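# Set small carton on raised block inside tape

## Task

Move the small carton onto the raised block so that no part of it extends beyond the blue tape outline. Leave the large carton undisturbed in its original position, since moving it lowers the result. The small carton must stay there by itself, not held by the robot. Finish by releasing it and pulling the tool away.

## Robot and tools

Robot: a single UR7e-type arm carrying a vacuum tool with four suction cups on two air channels, a and b. The controlled point is the cup point, the centre of the four cup rims when they are unloaded. Its +z axis is the direction the cups face. In cup point axes the cups sit at x = -35 and +35 mm; channel a's pair is at y = -70 mm and channel b's pair at y = +70 mm. The tool body reaches 148 mm to either side along the cup point's y. Each cup is 36 mm across. The only camera is cam_wrist (504x504), mounted on the tool.

Scene frame: origin on the table surface directly beneath the arm base, +z up, +y to the left when facing along +x. Reported positions are in metres, orientation as a wxyz quaternion, velocities in m/s and rad/s. The printed position can be slightly off, more so far from the base.

execute_actions: argument actions is a list holding zero or one item. An empty list only returns the current state. An item {"rows": [...], "steps": n} runs n control steps (1 to 15, default 15, each 1/30 s); rows holds 1 to 15 rows, one applied per step, the last one reused if rows run out. An item {"steps": n} without rows is a wait of up to 300 steps, counted from the previous result, so thinking time eats into it. Optional pictures (true/false) toggles images. A refused call moves nothing.

A row is 8 numbers, each in [-1, 1]: dx, dy, dz, rx, ry, rz, suction_a, suction_b. The first six are an offset, not a pose: they say where the cup point should be relative to its pose in the latest result that reported it (before any such result, or for later calls within one reply, relative to where the robot stands when the action begins). The offset is expressed in the cup point's own axes. Every row in an action is measured from that same reference, not added onto the prior row. Scale: 1.0 equals 0.6 m for dx, dy, dz and 180 degrees for the rotation; rx, ry, rz form a single rotation vector. All-zero offsets are not a pause: they pull the arm back to the reference pose. The last two numbers set vacuum per channel as a fraction of full (+1 is roughly 75 kPa under ambient); 0.01 or less switches it off; each setting persists until changed.

move: target is one 8-number row laid out and referenced exactly as above, an offset from the last reported cup point pose in cup point axes. The cup point follows a straight path toward it over 0.5 to 10 s (longer paths stop early), turning the short way round. speed is the path's top speed, 0.002 to 0.5 m/s (default 0.25); rotation is capped at double that in rad/s. The real motion may lag, deviate or overshoot speed, especially near full reach. Suction values are sent when the move begins and not waited on. stop_force (optional, 9 to 40 N) halts the path once the wrist sensor reads that much extra resistance along the line to the target for two steps, then holds 2 steps back; only reliable at very low speed and without rotation, and should be omitted when backing away from a surface. The move result line reports the ending: done, off_target, moving, held, fault or contact, and limits such as paced (pose clipped) or held (some steps blocked by a check).

wait: seconds 0 to 10; the robot gets no new command. zoom_image: camera "cam_wrist", region [x0, y0, x1, y1] in pixels, at most 504 by 504, gives a closer look at the latest image. read_manual: section "licences" returns licence texts only. finished_scene: scene is the number of the current scene; it ends and grades that scene irreversibly.

Motion limits: each step the commanded pose is clamped to within 100 mm and 16 degrees of the measured one, and arm commands trail by about 0.17 s. After an action the arm continues only to the last clamped pose, so check the reported pose and command the remainder. A "Hand target" line shows where the controller is heading. "pose unreachable" and HELD mark steps the clearance check altered or blocked.

Suction: press a channel's two cups fully flat on a smooth face of the object, away from edges, seams and holes. suction_measured_a and suction_measured_b show achieved vacuum; near 0 means no seal. part_present_a/b turns 1 at 0.54 and back to 0 below 0.49. If one cup of an active channel covers nothing, that channel draws all the pump's flow and the other channel loses vacuum, so use only channels whose cups are on the carton. Cups shorten under vacuum, so a held object rides up to about 12 mm nearer the tool. To release, set the carton down on the block, switch both channels off, then rise more than 15 mm. A cup sealed to the table anchors the tool; switch that channel off.

Other readings: joint positions and torques (noisy, offset), wrist force and torque in cup point axes (offset up to about 4 N, noise, saturates near 50 N), MOTOR HOT from 70 °C and an over-temperature stop at 85 °C, so do not hold loads longer than needed.

Avoid: contact torque at a joint's load limit (wrist joints 26 N m) or 150 N of outside force causes a 10 s fault stop. The arm is stiff, so aiming even slightly into a firm surface can trigger this; approach slowly. Do not drop, slam or shove objects, do not bump the large carton, and never push anything off the table. Loose objects may occasionally be nudged by outside disturbances.

Each tool is called after "Request:" by a JSON object that holds its "op" and its "data".

## Session

I'll start by looking at the current state.

Request:
{"op": "execute_actions", "data": {"actions": []}}

Scene clock: 0.00 s of 5300.00 s.
end_effector_position=(+0.4285, +0.0207, +0.4001) suction_measured_a=0.00 part_present_a=0 suction_measured_b=0.00 part_present_b=0 end_effector_quat_wxyz=(-0.002, -0.024, +1.000, -0.001) end_effector_velocity=(-0.000, +0.000, +0.000) end_effector_angular_velocity=(-0.000, -0.000, +0.000)
Joint positions: [-0.316 -1.769  1.733 -1.533 -1.571  1.255]
Joint velocities: [ 0.    -0.001 -0.     0.001 -0.    -0.   ]
Joint torques (N m, as the arm reports them, + toward a larger angle): no reading
Wrist force (N, on the end effector, along its own x y z axes, offset not removed): no reading
Wrist torque (N m, same axes, about the end effector's origin, offset not removed): no reading
Hand target: +0.429, +0.021, +0.400; -0.002, -0.024, +1.000, -0.001

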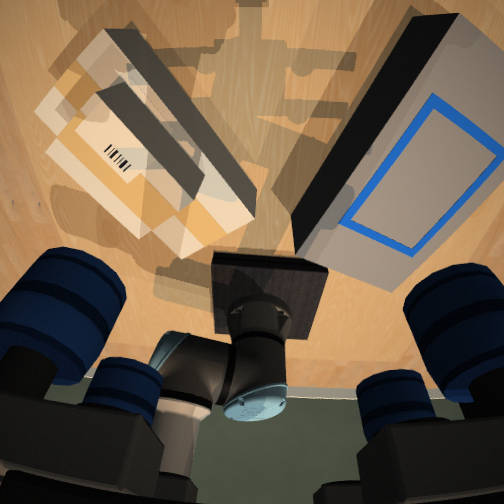

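Request:
{"op": "zoom_image", "data": {"camera": "cam_wrist", "region": [20, 10, 272, 262]}}

Request:
{"op": "zoom_image", "data": {"camera": "cam_wrist", "region": [252, 0, 504, 300]}}

Request:
{"op": "zoom_image", "data": {"camera": "cam_wrist", "region": [0, 230, 504, 504]}}

Region (20, 10, 272, 262) of cam_wrist's 504x504 image, scaled by 2.000, with more detail than that image has.

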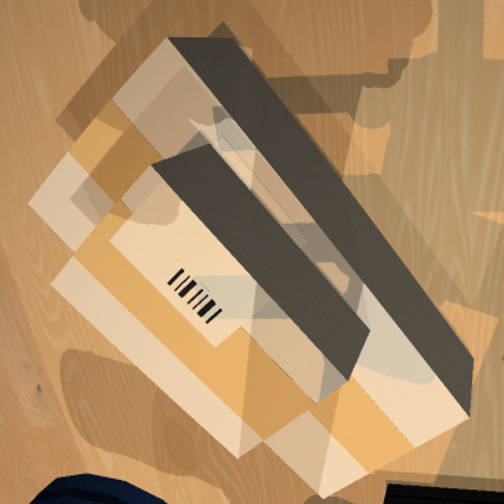

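Region (252, 0, 504, 300) of cam_wrist's 504x504 image, scaled by 1.680, with more detail than that image has; it fills the left 423 columns of this view, and the rest is white.

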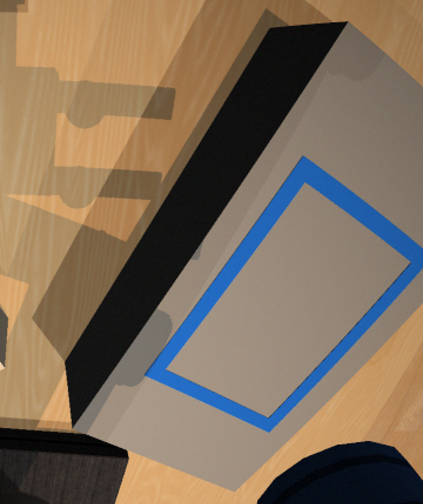

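Region (0, 230, 504, 504) of cam_wrist's 504x504 image, scaled by 1.000; it fills the top 274 rows of this view, and the rest is white.

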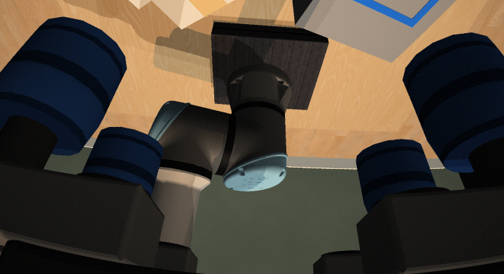

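Request:
{"op": "zoom_image", "data": {"camera": "cam_wrist", "region": [0, 230, 200, 430]}}

Request:
{"op": "zoom_image", "data": {"camera": "cam_wrist", "region": [330, 250, 504, 450]}}

Request:
{"op": "zoom_image", "data": {"camera": "cam_wrist", "region": [190, 235, 350, 395]}}

Region (0, 230, 200, 430) of cam_wrist's 504x504 image, scaled by 2.520, with more detail than that image has.

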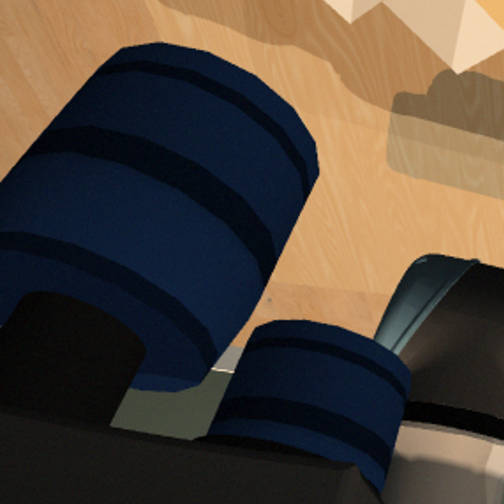

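Region (330, 250, 504, 450) of cam_wrist's 504x504 image, scaled by 2.520, with more detail than that image has; it fills the left 438 columns of this view, and the rest is white.

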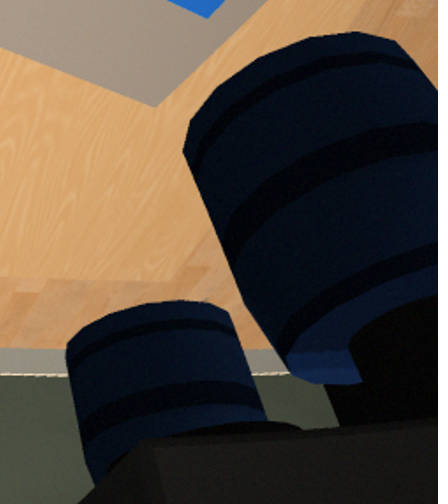

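Region (190, 235, 350, 395) of cam_wrist's 504x504 image, scaled by 3.150, with more detail than that image has.

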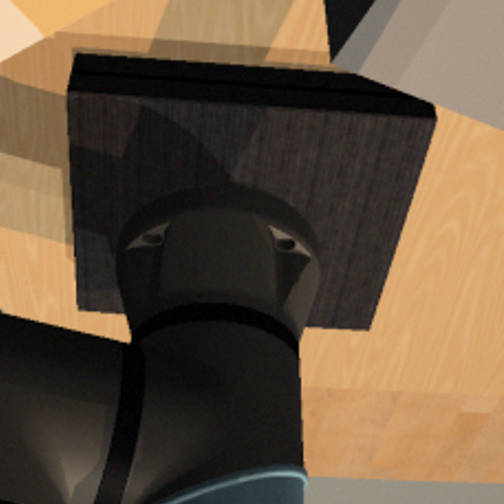

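Request:
{"op": "zoom_image", "data": {"camera": "cam_wrist", "region": [30, 20, 156, 166]}}

Request:
{"op": "zoom_image", "data": {"camera": "cam_wrist", "region": [130, 160, 270, 270]}}

Request:
{"op": "zoom_image", "data": {"camera": "cam_wrist", "region": [378, 0, 504, 180]}}

Request:
{"op": "zoom_image", "data": {"camera": "cam_wrist", "region": [280, 180, 440, 300]}}

Region (30, 20, 156, 166) of cam_wrist's 504x504 image, scaled by 3.452, with more detail than that image has; it fills the left 435 columns of this view, and the rest is white.

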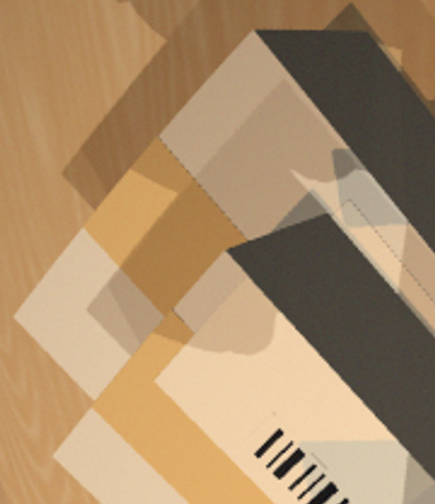

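Region (130, 160, 270, 270) of cam_wrist's 504x504 image, scaled by 3.600, with more detail than that image has; it fills the top 396 rows of this view, and the rest is white.

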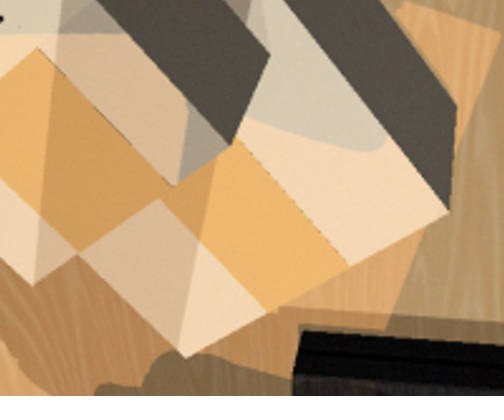

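Region (378, 0, 504, 180) of cam_wrist's 504x504 image, scaled by 2.800, with more detail than that image has; it fills the left 353 columns of this view, and the rest is white.

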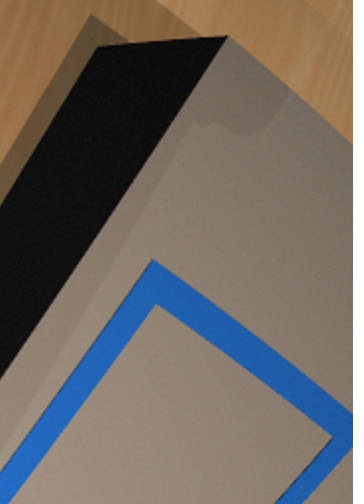

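Region (280, 180, 440, 300) of cam_wrist's 504x504 image, scaled by 3.150, with more detail than that image has; it fills the top 378 rows of this view, and the rest is white.

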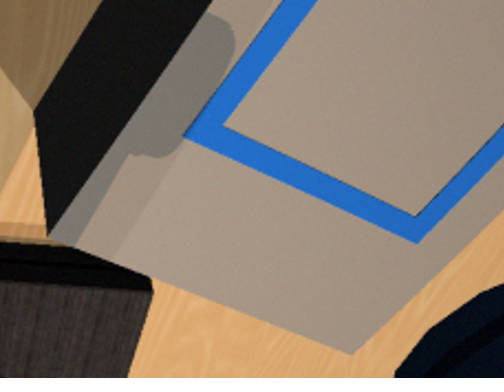

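Request:
{"op": "move", "data": {"target": [-0.033, 0.18, 0.1333, 0, 0, -0.1986, 0, 0], "speed": 0.3}}

Scene clock: 121.60 s of 5300.00 s.
end_effector_position=(+0.4430, +0.1291, +0.3200) suction_measured_a=0.00 part_present_a=0 suction_measured_b=0.00 part_present_b=0 end_effector_quat_wxyz=(-0.002, -0.329, +0.944, -0.000) end_effector_velocity=(+0.000, +0.002, -0.001) end_effector_angular_velocity=(+0.001, +0.000, +0.009)
Joint positions: [-0.057 -1.673  1.857 -1.753 -1.571  0.89 ]
Joint velocities: [ 0.004  0.002  0.001 -0.003  0.001 -0.005]
Joint torques (N m, as the arm reports them, + toward a larger angle): [ 12.13 -13.03 -21.65  -5.88   2.14  -2.16]
Wrist force (N, on the end effector, along its own x y z axes, offset not removed): [3.9 -6.1 -1.7]
Wrist torque (N m, same axes, about the end effector's origin, offset not removed): [-0.94 -0.44 0.07]
Hand target: +0.443, +0.129, +0.320; -0.002, -0.329, +0.944, -0.000
Off the commanded pose: 0.000 m, 0 deg.
After step 90, 117.00 s passed at rest.
move: done

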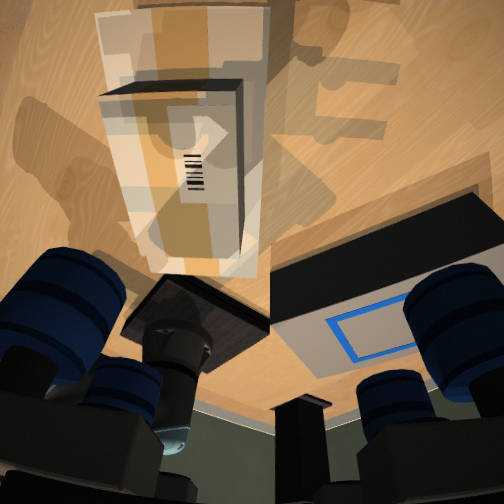

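Request:
{"op": "zoom_image", "data": {"camera": "cam_wrist", "region": [85, 0, 285, 150]}}

Request:
{"op": "zoom_image", "data": {"camera": "cam_wrist", "region": [110, 150, 290, 300]}}

Request:
{"op": "zoom_image", "data": {"camera": "cam_wrist", "region": [260, 180, 504, 400]}}

Region (85, 0, 285, 150) of cam_wrist's 504x504 image, scaled by 2.520, with more detail than that image has; it fills the top 378 rows of this view, and the rest is white.

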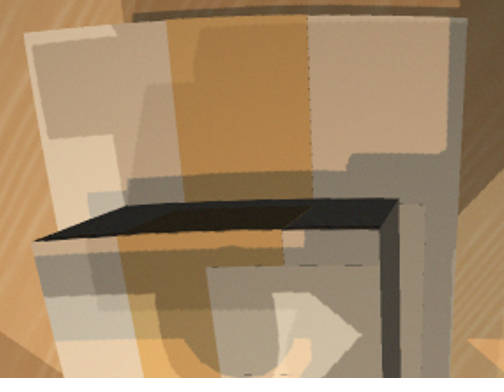

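Region (110, 150, 290, 300) of cam_wrist's 504x504 image, scaled by 2.800, with more detail than that image has.

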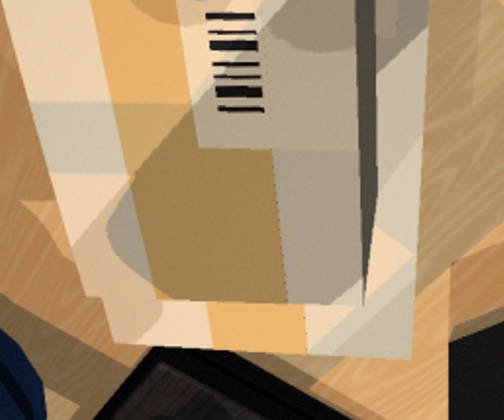

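Region (260, 180, 504, 400) of cam_wrist's 504x504 image, scaled by 2.066, with more detail than that image has; it fills the top 454 rows of this view, and the rest is white.

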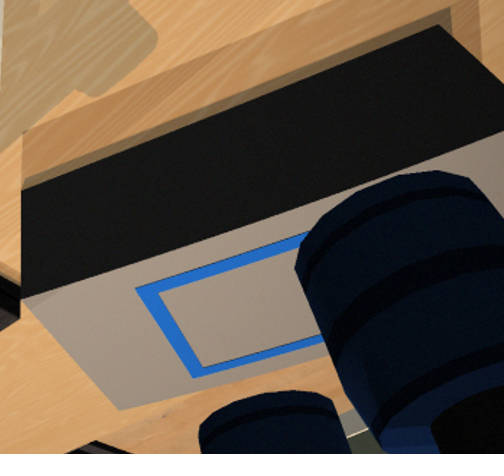

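Request:
{"op": "zoom_image", "data": {"camera": "cam_wrist", "region": [90, 0, 190, 30]}}

Request:
{"op": "zoom_image", "data": {"camera": "cam_wrist", "region": [180, 0, 280, 30]}}

Request:
{"op": "zoom_image", "data": {"camera": "cam_wrist", "region": [90, 70, 170, 110]}}

Request:
{"op": "zoom_image", "data": {"camera": "cam_wrist", "region": [190, 70, 270, 110]}}

Request:
{"op": "zoom_image", "data": {"camera": "cam_wrist", "region": [130, 240, 200, 285]}}

Request:
{"op": "zoom_image", "data": {"camera": "cam_wrist", "region": [200, 210, 280, 290]}}

Region (90, 0, 190, 30) of cam_wrist's 504x504 image, scaled by 5.040, with more detail than that image has; it fills the top 151 rows of this view, and the rest is white.

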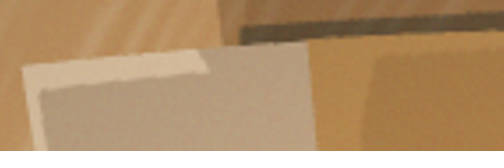

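Region (180, 0, 280, 30) of cam_wrist's 504x504 image, scaled by 5.040, with more detail than that image has; it fills the top 151 rows of this view, and the rest is white.

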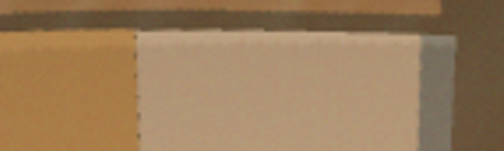

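Region (90, 70, 170, 110) of cam_wrist's 504x504 image, scaled by 6.300, with more detail than that image has.

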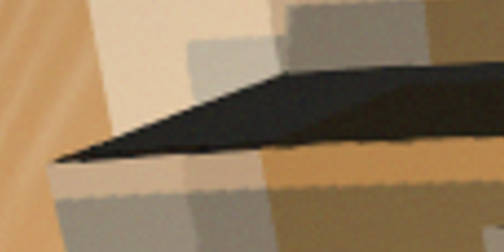

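Region (190, 70, 270, 110) of cam_wrist's 504x504 image, scaled by 6.300, with more detail than that image has.

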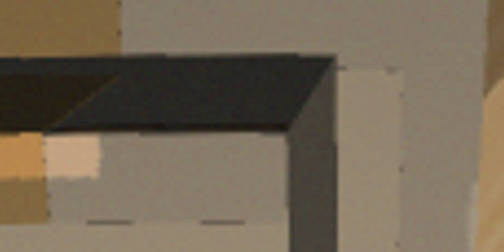

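Region (130, 240, 200, 285) of cam_wrist's 504x504 image, scaled by 7.200, with more detail than that image has; it fills the top 324 rows of this view, and the rest is white.

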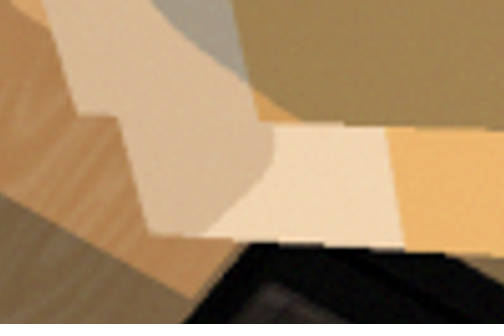

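Region (200, 210, 280, 290) of cam_wrist's 504x504 image, scaled by 6.300, with more detail than that image has.

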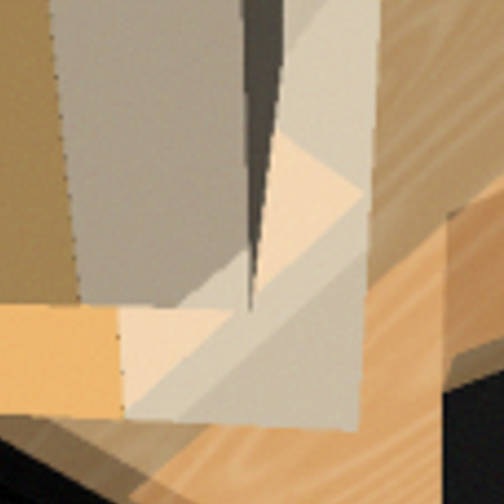

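Request:
{"op": "move", "data": {"target": [0, 0.0075, 0.2, 0, 0, 0.0015, 0, 0], "speed": 0.3}}

Scene clock: 241.77 s of 5300.00 s.
end_effector_position=(+0.4399, +0.1324, +0.2003) suction_measured_a=0.00 part_present_a=0 suction_measured_b=0.00 part_present_b=0 end_effector_quat_wxyz=(-0.002, -0.327, +0.945, -0.000) end_effector_velocity=(+0.000, +0.000, -0.001) end_effector_angular_velocity=(+0.000, -0.003, +0.000)
Joint positions: [-0.049 -1.572  2.089 -2.085 -1.571  0.903]
Joint velocities: [ 0.001  0.002  0.003 -0.007  0.     0.001]
Joint torques (N m, as the arm reports them, + toward a larger angle): [ 10.54 -12.36 -19.05  -5.6   -1.16   2.24]
Wrist force (N, on the end effector, along its own x y z axes, offset not removed): [2.1 -1.0 0.2]
Wrist torque (N m, same axes, about the end effector's origin, offset not removed): [-0.15 -0.25 0.06]
Hand target: +0.440, +0.132, +0.200; -0.002, -0.327, +0.945, -0.000
Off the commanded pose: 0.000 m, 0 deg.
After step 90, 116.10 s passed at rest.
move: done

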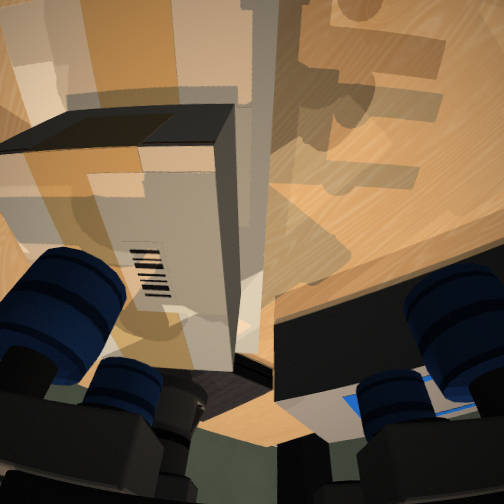

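Request:
{"op": "zoom_image", "data": {"camera": "cam_wrist", "region": [0, 90, 130, 190]}}

Request:
{"op": "zoom_image", "data": {"camera": "cam_wrist", "region": [125, 90, 255, 190]}}

Request:
{"op": "zoom_image", "data": {"camera": "cam_wrist", "region": [90, 280, 270, 390]}}

Region (0, 90, 130, 190) of cam_wrist's 504x504 image, scaled by 3.877, with more detail than that image has; it fills the top 388 rows of this view, and the rest is white.

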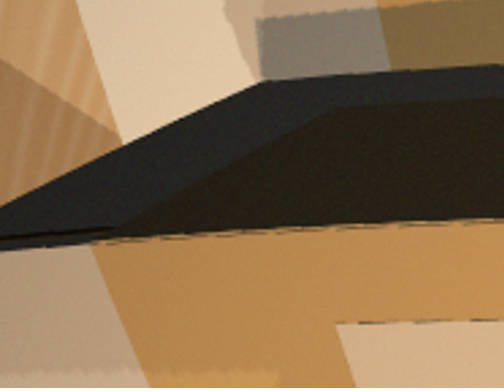

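Region (125, 90, 255, 190) of cam_wrist's 504x504 image, scaled by 3.877, with more detail than that image has; it fills the top 388 rows of this view, and the rest is white.

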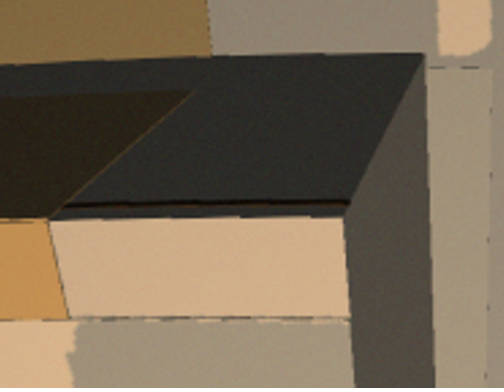

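Region (90, 280, 270, 390) of cam_wrist's 504x504 image, scaled by 2.800, with more detail than that image has.

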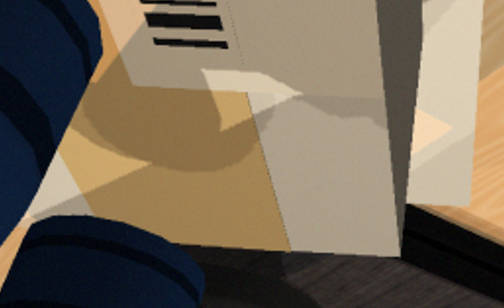

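Request:
{"op": "move", "data": {"target": [0, 0, 0.056, 0, 0, 0, 0, 1], "speed": 0.035, "stop_force": 12}}

Scene clock: 270.10 s of 5300.00 s.
end_effector_position=(+0.4398, +0.1324, +0.1670) suction_measured_a=0.00 part_present_a=0 suction_measured_b=0.79 part_present_b=1 end_effector_quat_wxyz=(-0.002, -0.327, +0.945, -0.000) end_effector_velocity=(-0.000, +0.000, -0.003) end_effector_angular_velocity=(-0.000, +0.001, +0.001)
Joint positions: [-0.049 -1.523  2.139 -2.185 -1.571  0.903]
Joint velocities: [ 0.001  0.005  0.003 -0.007 -0.     0.   ]
Joint torques (N m, as the arm reports them, + toward a larger angle): [ -4.76 -16.15 -17.59  -6.27   0.57  -0.26]
Wrist force (N, on the end effector, along its own x y z axes, offset not removed): [0.4 -3.5 8.5]
Wrist torque (N m, same axes, about the end effector's origin, offset not removed): [-0.06 0.00 -0.13]
Hand target: +0.440, +0.132, +0.167; -0.002, -0.327, +0.945, -0.000
Off the commanded pose: 0.000 m, 0 deg.
After step 90, 24.03 s passed at rest.
move: done

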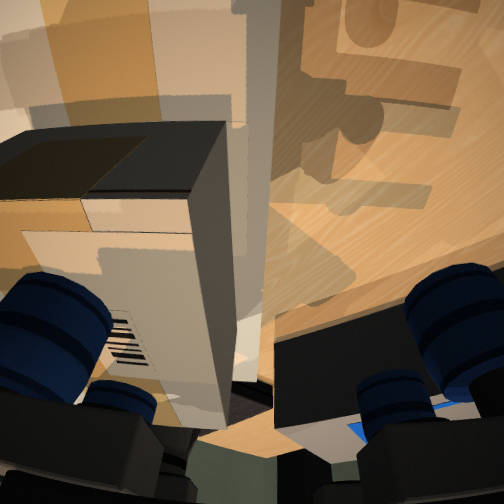

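Request:
{"op": "move", "data": {"target": [0, 0, -0.075, 0, 0, 0, 0, 1], "speed": 0.2}}

Request:
{"op": "move", "data": {"target": [0.5134, -0.4325, -0.03, 0, 0, 0.3293, 0, 1], "speed": 0.35}}

Scene clock: 300.43 s of 5300.00 s.
end_effector_position=(+0.4399, +0.1325, +0.2117) suction_measured_a=0.00 part_present_a=0 suction_measured_b=0.91 part_present_b=1 end_effector_quat_wxyz=(-0.002, -0.327, +0.945, -0.000) end_effector_velocity=(+0.000, +0.000, +0.002) end_effector_angular_velocity=(-0.000, -0.000, +0.000)
Joint positions: [-0.049 -1.587  2.071 -2.052 -1.571  0.903]
Joint velocities: [ 0.    -0.002 -0.004  0.005 -0.     0.   ]
Joint torques (N m, as the arm reports them, + toward a larger angle): [  6.16 -43.37 -33.39  -1.51   0.07   2.26]
Wrist force (N, on the end effector, along its own x y z axes, offset not removed): [2.3 3.0 3.8]
Wrist torque (N m, same axes, about the end effector's origin, offset not removed): [0.56 -0.17 0.09]
Hand target: +0.440, +0.132, +0.212; -0.002, -0.327, +0.945, -0.000
Off the commanded pose: 0.000 m, 0 deg.
After step 100, 26.10 s passed at rest.
move: done

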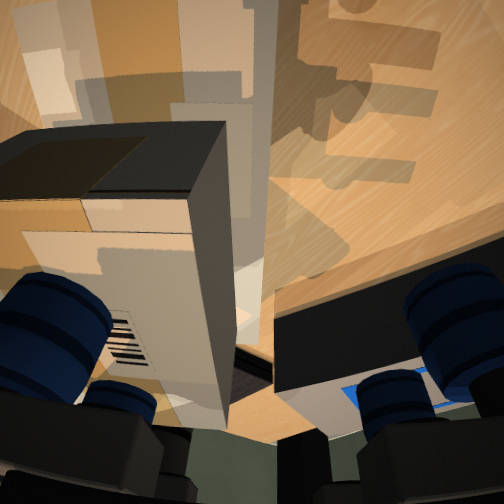

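Scene clock: 302.57 s of 5300.00 s.
end_effector_position=(+0.3580, -0.2612, +0.2304) suction_measured_a=0.00 part_present_a=0 suction_measured_b=0.91 part_present_b=1 end_effector_quat_wxyz=(-0.001, +0.183, +0.983, -0.000) end_effector_velocity=(-0.000, -0.003, +0.000) end_effector_angular_velocity=(-0.002, -0.001, -0.006)
Joint positions: [-0.983 -1.649  2.078 -1.998 -1.571  1.003]
Joint velocities: [-0.004  0.003 -0.003 -0.002 -0.     0.002]
Joint torques (N m, as the arm reports them, + toward a larger angle): [-11.8  -12.11 -37.99  -6.11   2.6    2.04]
Wrist force (N, on the end effector, along its own x y z axes, offset not removed): [1.3 -1.9 5.3]
Wrist torque (N m, same axes, about the end effector's origin, offset not removed): [-0.10 -0.28 -0.24]
Hand target: +0.358, -0.261, +0.230; -0.001, +0.183, +0.983, -0.000
Off the commanded pose: 0.001 m, 0 deg.
move: done

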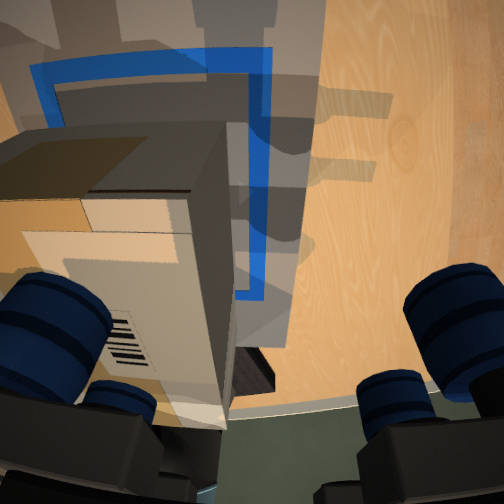

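Request:
{"op": "zoom_image", "data": {"camera": "cam_wrist", "region": [0, 40, 120, 150]}}

Request:
{"op": "zoom_image", "data": {"camera": "cam_wrist", "region": [180, 35, 290, 135]}}

Request:
{"op": "zoom_image", "data": {"camera": "cam_wrist", "region": [200, 260, 300, 360]}}

Request:
{"op": "zoom_image", "data": {"camera": "cam_wrist", "region": [70, 170, 210, 250]}}

Request:
{"op": "zoom_image", "data": {"camera": "cam_wrist", "region": [150, 340, 260, 440]}}

Region (0, 40, 120, 150) of cam_wrist's 504x504 image, scaled by 4.200, with more detail than that image has; it fills the top 462 rows of this view, and the rest is white.

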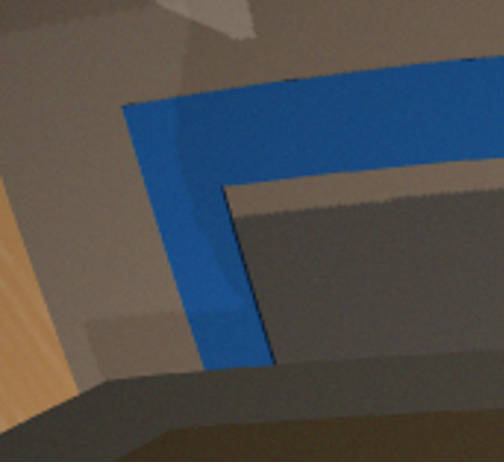

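Region (180, 35, 290, 135) of cam_wrist's 504x504 image, scaled by 4.582, with more detail than that image has; it fills the top 458 rows of this view, and the rest is white.

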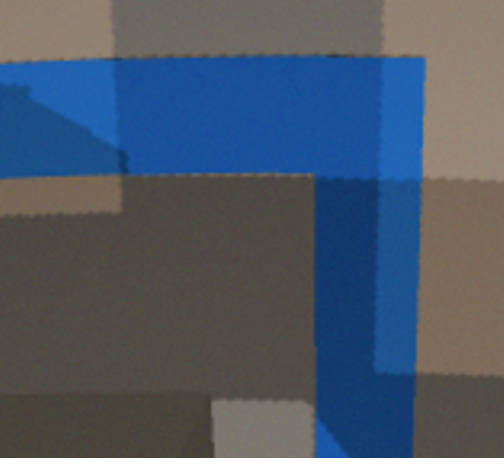

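Region (200, 260, 300, 360) of cam_wrist's 504x504 image, scaled by 5.040, with more detail than that image has.

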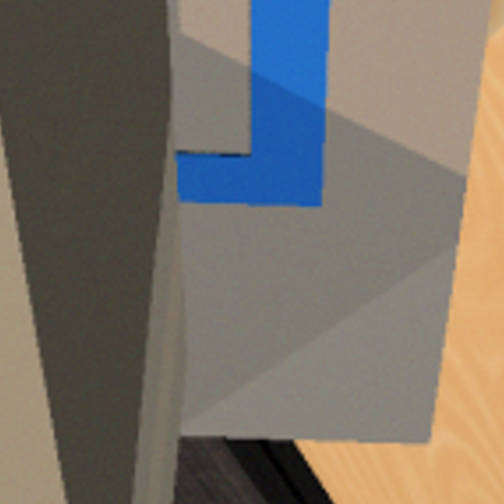

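Region (70, 170, 210, 250) of cam_wrist's 504x504 image, scaled by 3.600, with more detail than that image has; it fills the top 288 rows of this view, and the rest is white.

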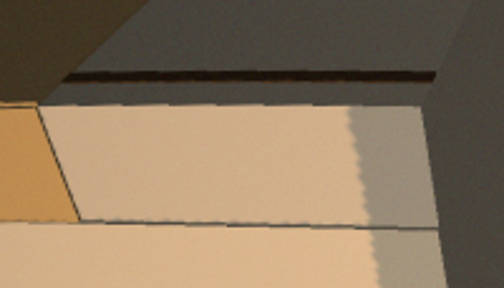

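Region (150, 340, 260, 440) of cam_wrist's 504x504 image, scaled by 4.582, with more detail than that image has; it fills the top 458 rows of this view, and the rest is white.

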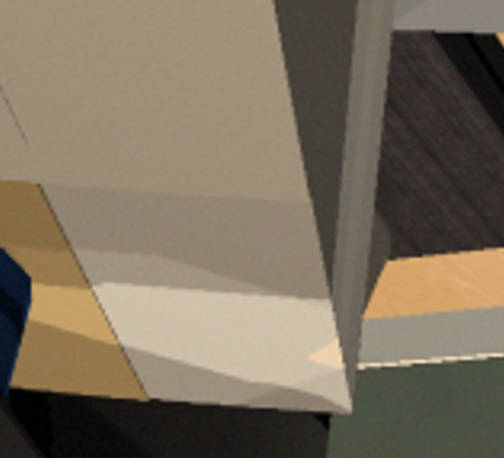

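Request:
{"op": "move", "data": {"target": [-0.0067, 0.0045, 0.070, 0, 0, 0, 0, 1], "speed": 0.15}}

Request:
{"op": "move", "data": {"target": [0, 0, 0.025, 0, 0, 0, 0, 1], "speed": 0.008, "stop_force": 10}}

Scene clock: 350.23 s of 5300.00 s.
end_effector_position=(+0.3626, -0.2601, +0.1887) suction_measured_a=0.00 part_present_a=0 suction_measured_b=0.91 part_present_b=1 end_effector_quat_wxyz=(-0.001, +0.183, +0.983, -0.000) end_effector_velocity=(+0.000, -0.000, -0.003) end_effector_angular_velocity=(+0.001, +0.002, +0.000)
Joint positions: [-0.972 -1.587  2.14  -2.122 -1.571  1.013]
Joint velocities: [ 0.001  0.006  0.003 -0.007 -0.001  0.   ]
Joint torques (N m, as the arm reports them, + toward a larger angle): [ 12.46 -14.09 -17.74  -6.08   0.98   2.17]
Wrist force (N, on the end effector, along its own x y z axes, offset not removed): [2.7 2.2 4.8]
Wrist torque (N m, same axes, about the end effector's origin, offset not removed): [0.76 -0.48 -0.19]
Hand target: +0.363, -0.260, +0.188; -0.001, +0.183, +0.983, -0.000
Off the commanded pose: 0.000 m, 0 deg.
After step 90, 43.77 s passed at rest.
move: done

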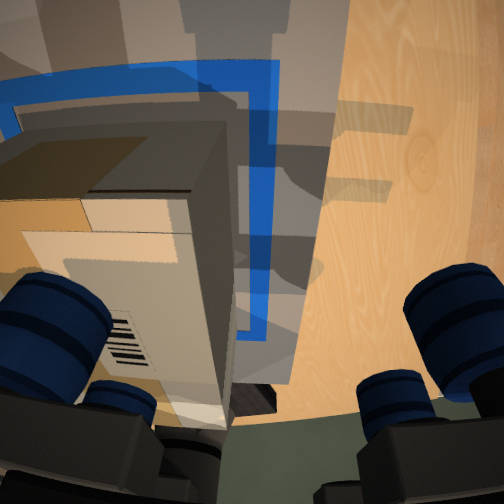

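Scene clock: 351.53 s of 5300.00 s.
end_effector_position=(+0.3626, -0.2601, +0.1812) suction_measured_a=0.00 part_present_a=0 suction_measured_b=0.91 part_present_b=1 end_effector_quat_wxyz=(-0.001, +0.183, +0.983, -0.000) end_effector_velocity=(-0.000, +0.000, +0.002) end_effector_angular_velocity=(+0.001, +0.000, +0.000)
Joint positions: [-0.972 -1.576  2.152 -2.144 -1.571  1.013]
Joint velocities: [ 0.    -0.003 -0.003  0.007  0.001  0.   ]
Joint torques (N m, as the arm reports them, + toward a larger angle): [  2.66 -27.02 -21.46   1.03   0.14   1.1 ]
Wrist force (N, on the end effector, along its own x y z axes, offset not removed): [6.9 -2.2 -30.9]
Wrist torque (N m, same axes, about the end effector's origin, offset not removed): [-2.66 -1.06 -0.59]
Hand target: +0.363, -0.260, +0.182; -0.001, +0.183, +0.983, -0.000
Off the commanded pose: 0.008 m, 0 deg.
move: contact

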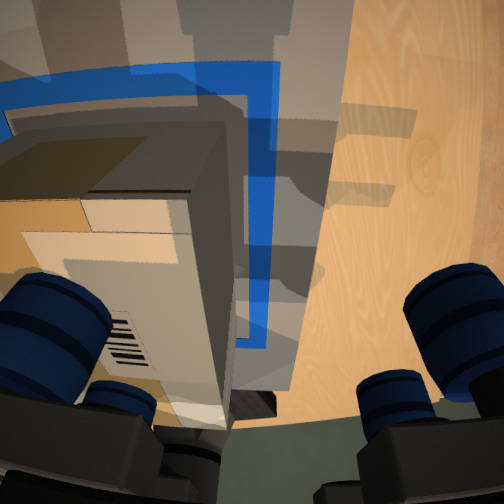

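Request:
{"op": "execute_actions", "data": {"actions": [{"rows": [[0, 0, -0.001, 0, 0, 0, 0, 0]], "steps": 15}], "pictures": false}}

Scene clock: 354.37 s of 5300.00 s.
end_effector_position=(+0.3626, -0.2601, +0.1819) suction_measured_a=0.00 part_present_a=0 suction_measured_b=0.00 part_present_b=0 end_effector_quat_wxyz=(-0.001, +0.183, +0.983, -0.000) end_effector_velocity=(+0.000, -0.001, -0.000) end_effector_angular_velocity=(-0.001, -0.000, -0.000)
Joint positions: [-0.972 -1.577  2.151 -2.142 -1.571  1.013]
Joint velocities: [-0.     0.001  0.    -0.002 -0.    -0.   ]
Joint torques (N m, as the arm reports them, + toward a larger angle): [  3.44 -26.32 -19.7    0.41  -1.75   1.14]
Wrist force (N, on the end effector, along its own x y z axes, offset not removed): [0.1 -1.4 -25.1]
Wrist torque (N m, same axes, about the end effector's origin, offset not removed): [-2.09 -0.08 -0.08]
Hand target: +0.363, -0.260, +0.182; -0.001, +0.183, +0.983, -0.000
Off the commanded pose: 0.000 m, 0 deg.
Steps of this call (steps 1 to 70: nothing new was sent; steps 71 to 85: all 15 steps of this action). Readings (end_effector_position | what the end effector reports):
71: (+0.3626, -0.2601, +0.1816) | suction_measured_a=0.00 part_present_a=0 suction_measured_b=0.64 part_present_b=1
72: (+0.3626, -0.2601, +0.1817) | suction_measured_a=0.00 part_present_a=0 suction_measured_b=0.06 part_present_b=0
74: (+0.3626, -0.2602, +0.1819) | suction_measured_a=0.00 part_present_a=0 suction_measured_b=0.00 part_present_b=0
78: (+0.3626, -0.2601, +0.1819) | suction_measured_a=0.00 part_present_a=0 suction_measured_b=0.00 part_present_b=0
85: the state above

Request:
{"op": "move", "data": {"target": [0, 0, -0.25, 0, 0, 0, 0, 0], "speed": 0.3}}

Scene clock: 357.17 s of 5300.00 s.
end_effector_position=(+0.3628, -0.2600, +0.3316) suction_measured_a=0.00 part_present_a=0 suction_measured_b=0.00 part_present_b=0 end_effector_quat_wxyz=(-0.001, +0.183, +0.983, -0.000) end_effector_velocity=(-0.001, -0.000, +0.003) end_effector_angular_velocity=(+0.001, +0.002, -0.001)
Joint positions: [-0.972 -1.714  1.865 -1.719 -1.571  1.013]
Joint velocities: [-0.001 -0.    -0.007  0.009 -0.001 -0.   ]
Joint torques (N m, as the arm reports them, + toward a larger angle): [-11.62 -27.87 -37.    -1.38  -2.17  -2.43]
Wrist force (N, on the end effector, along its own x y z axes, offset not removed): [0.7 0.7 1.3]
Wrist torque (N m, same axes, about the end effector's origin, offset not removed): [-0.02 -0.23 -0.02]
Hand target: +0.363, -0.260, +0.332; -0.001, +0.183, +0.983, -0.000
Off the commanded pose: 0.000 m, 0 deg.
move: done

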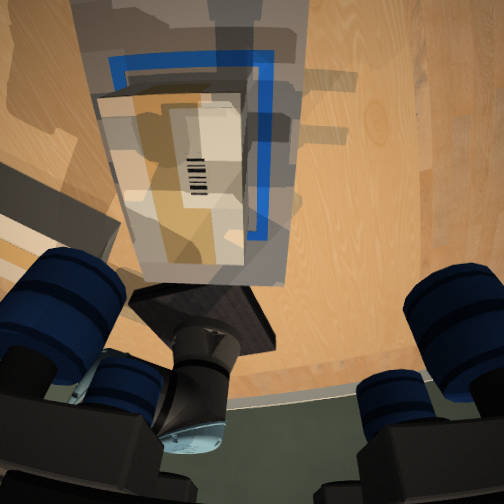

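Request:
{"op": "zoom_image", "data": {"camera": "cam_wrist", "region": [90, 40, 300, 290]}}

Region (90, 40, 300, 290) of cam_wrist's 504x504 image, scaled by 2.016, with more detail than that image has; it fills the left 423 columns of this view, and the rest is white.

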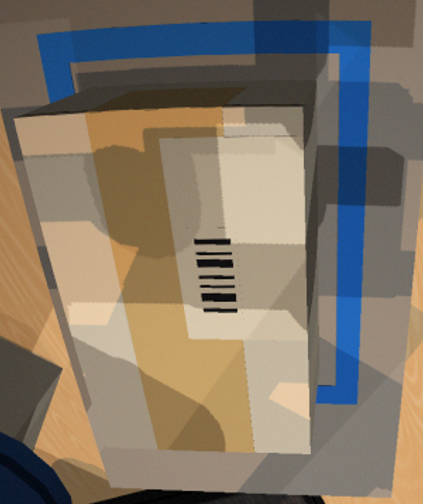

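Request:
{"op": "finished_scene", "data": {"scene": 1}}

The scene is finished: the task was done.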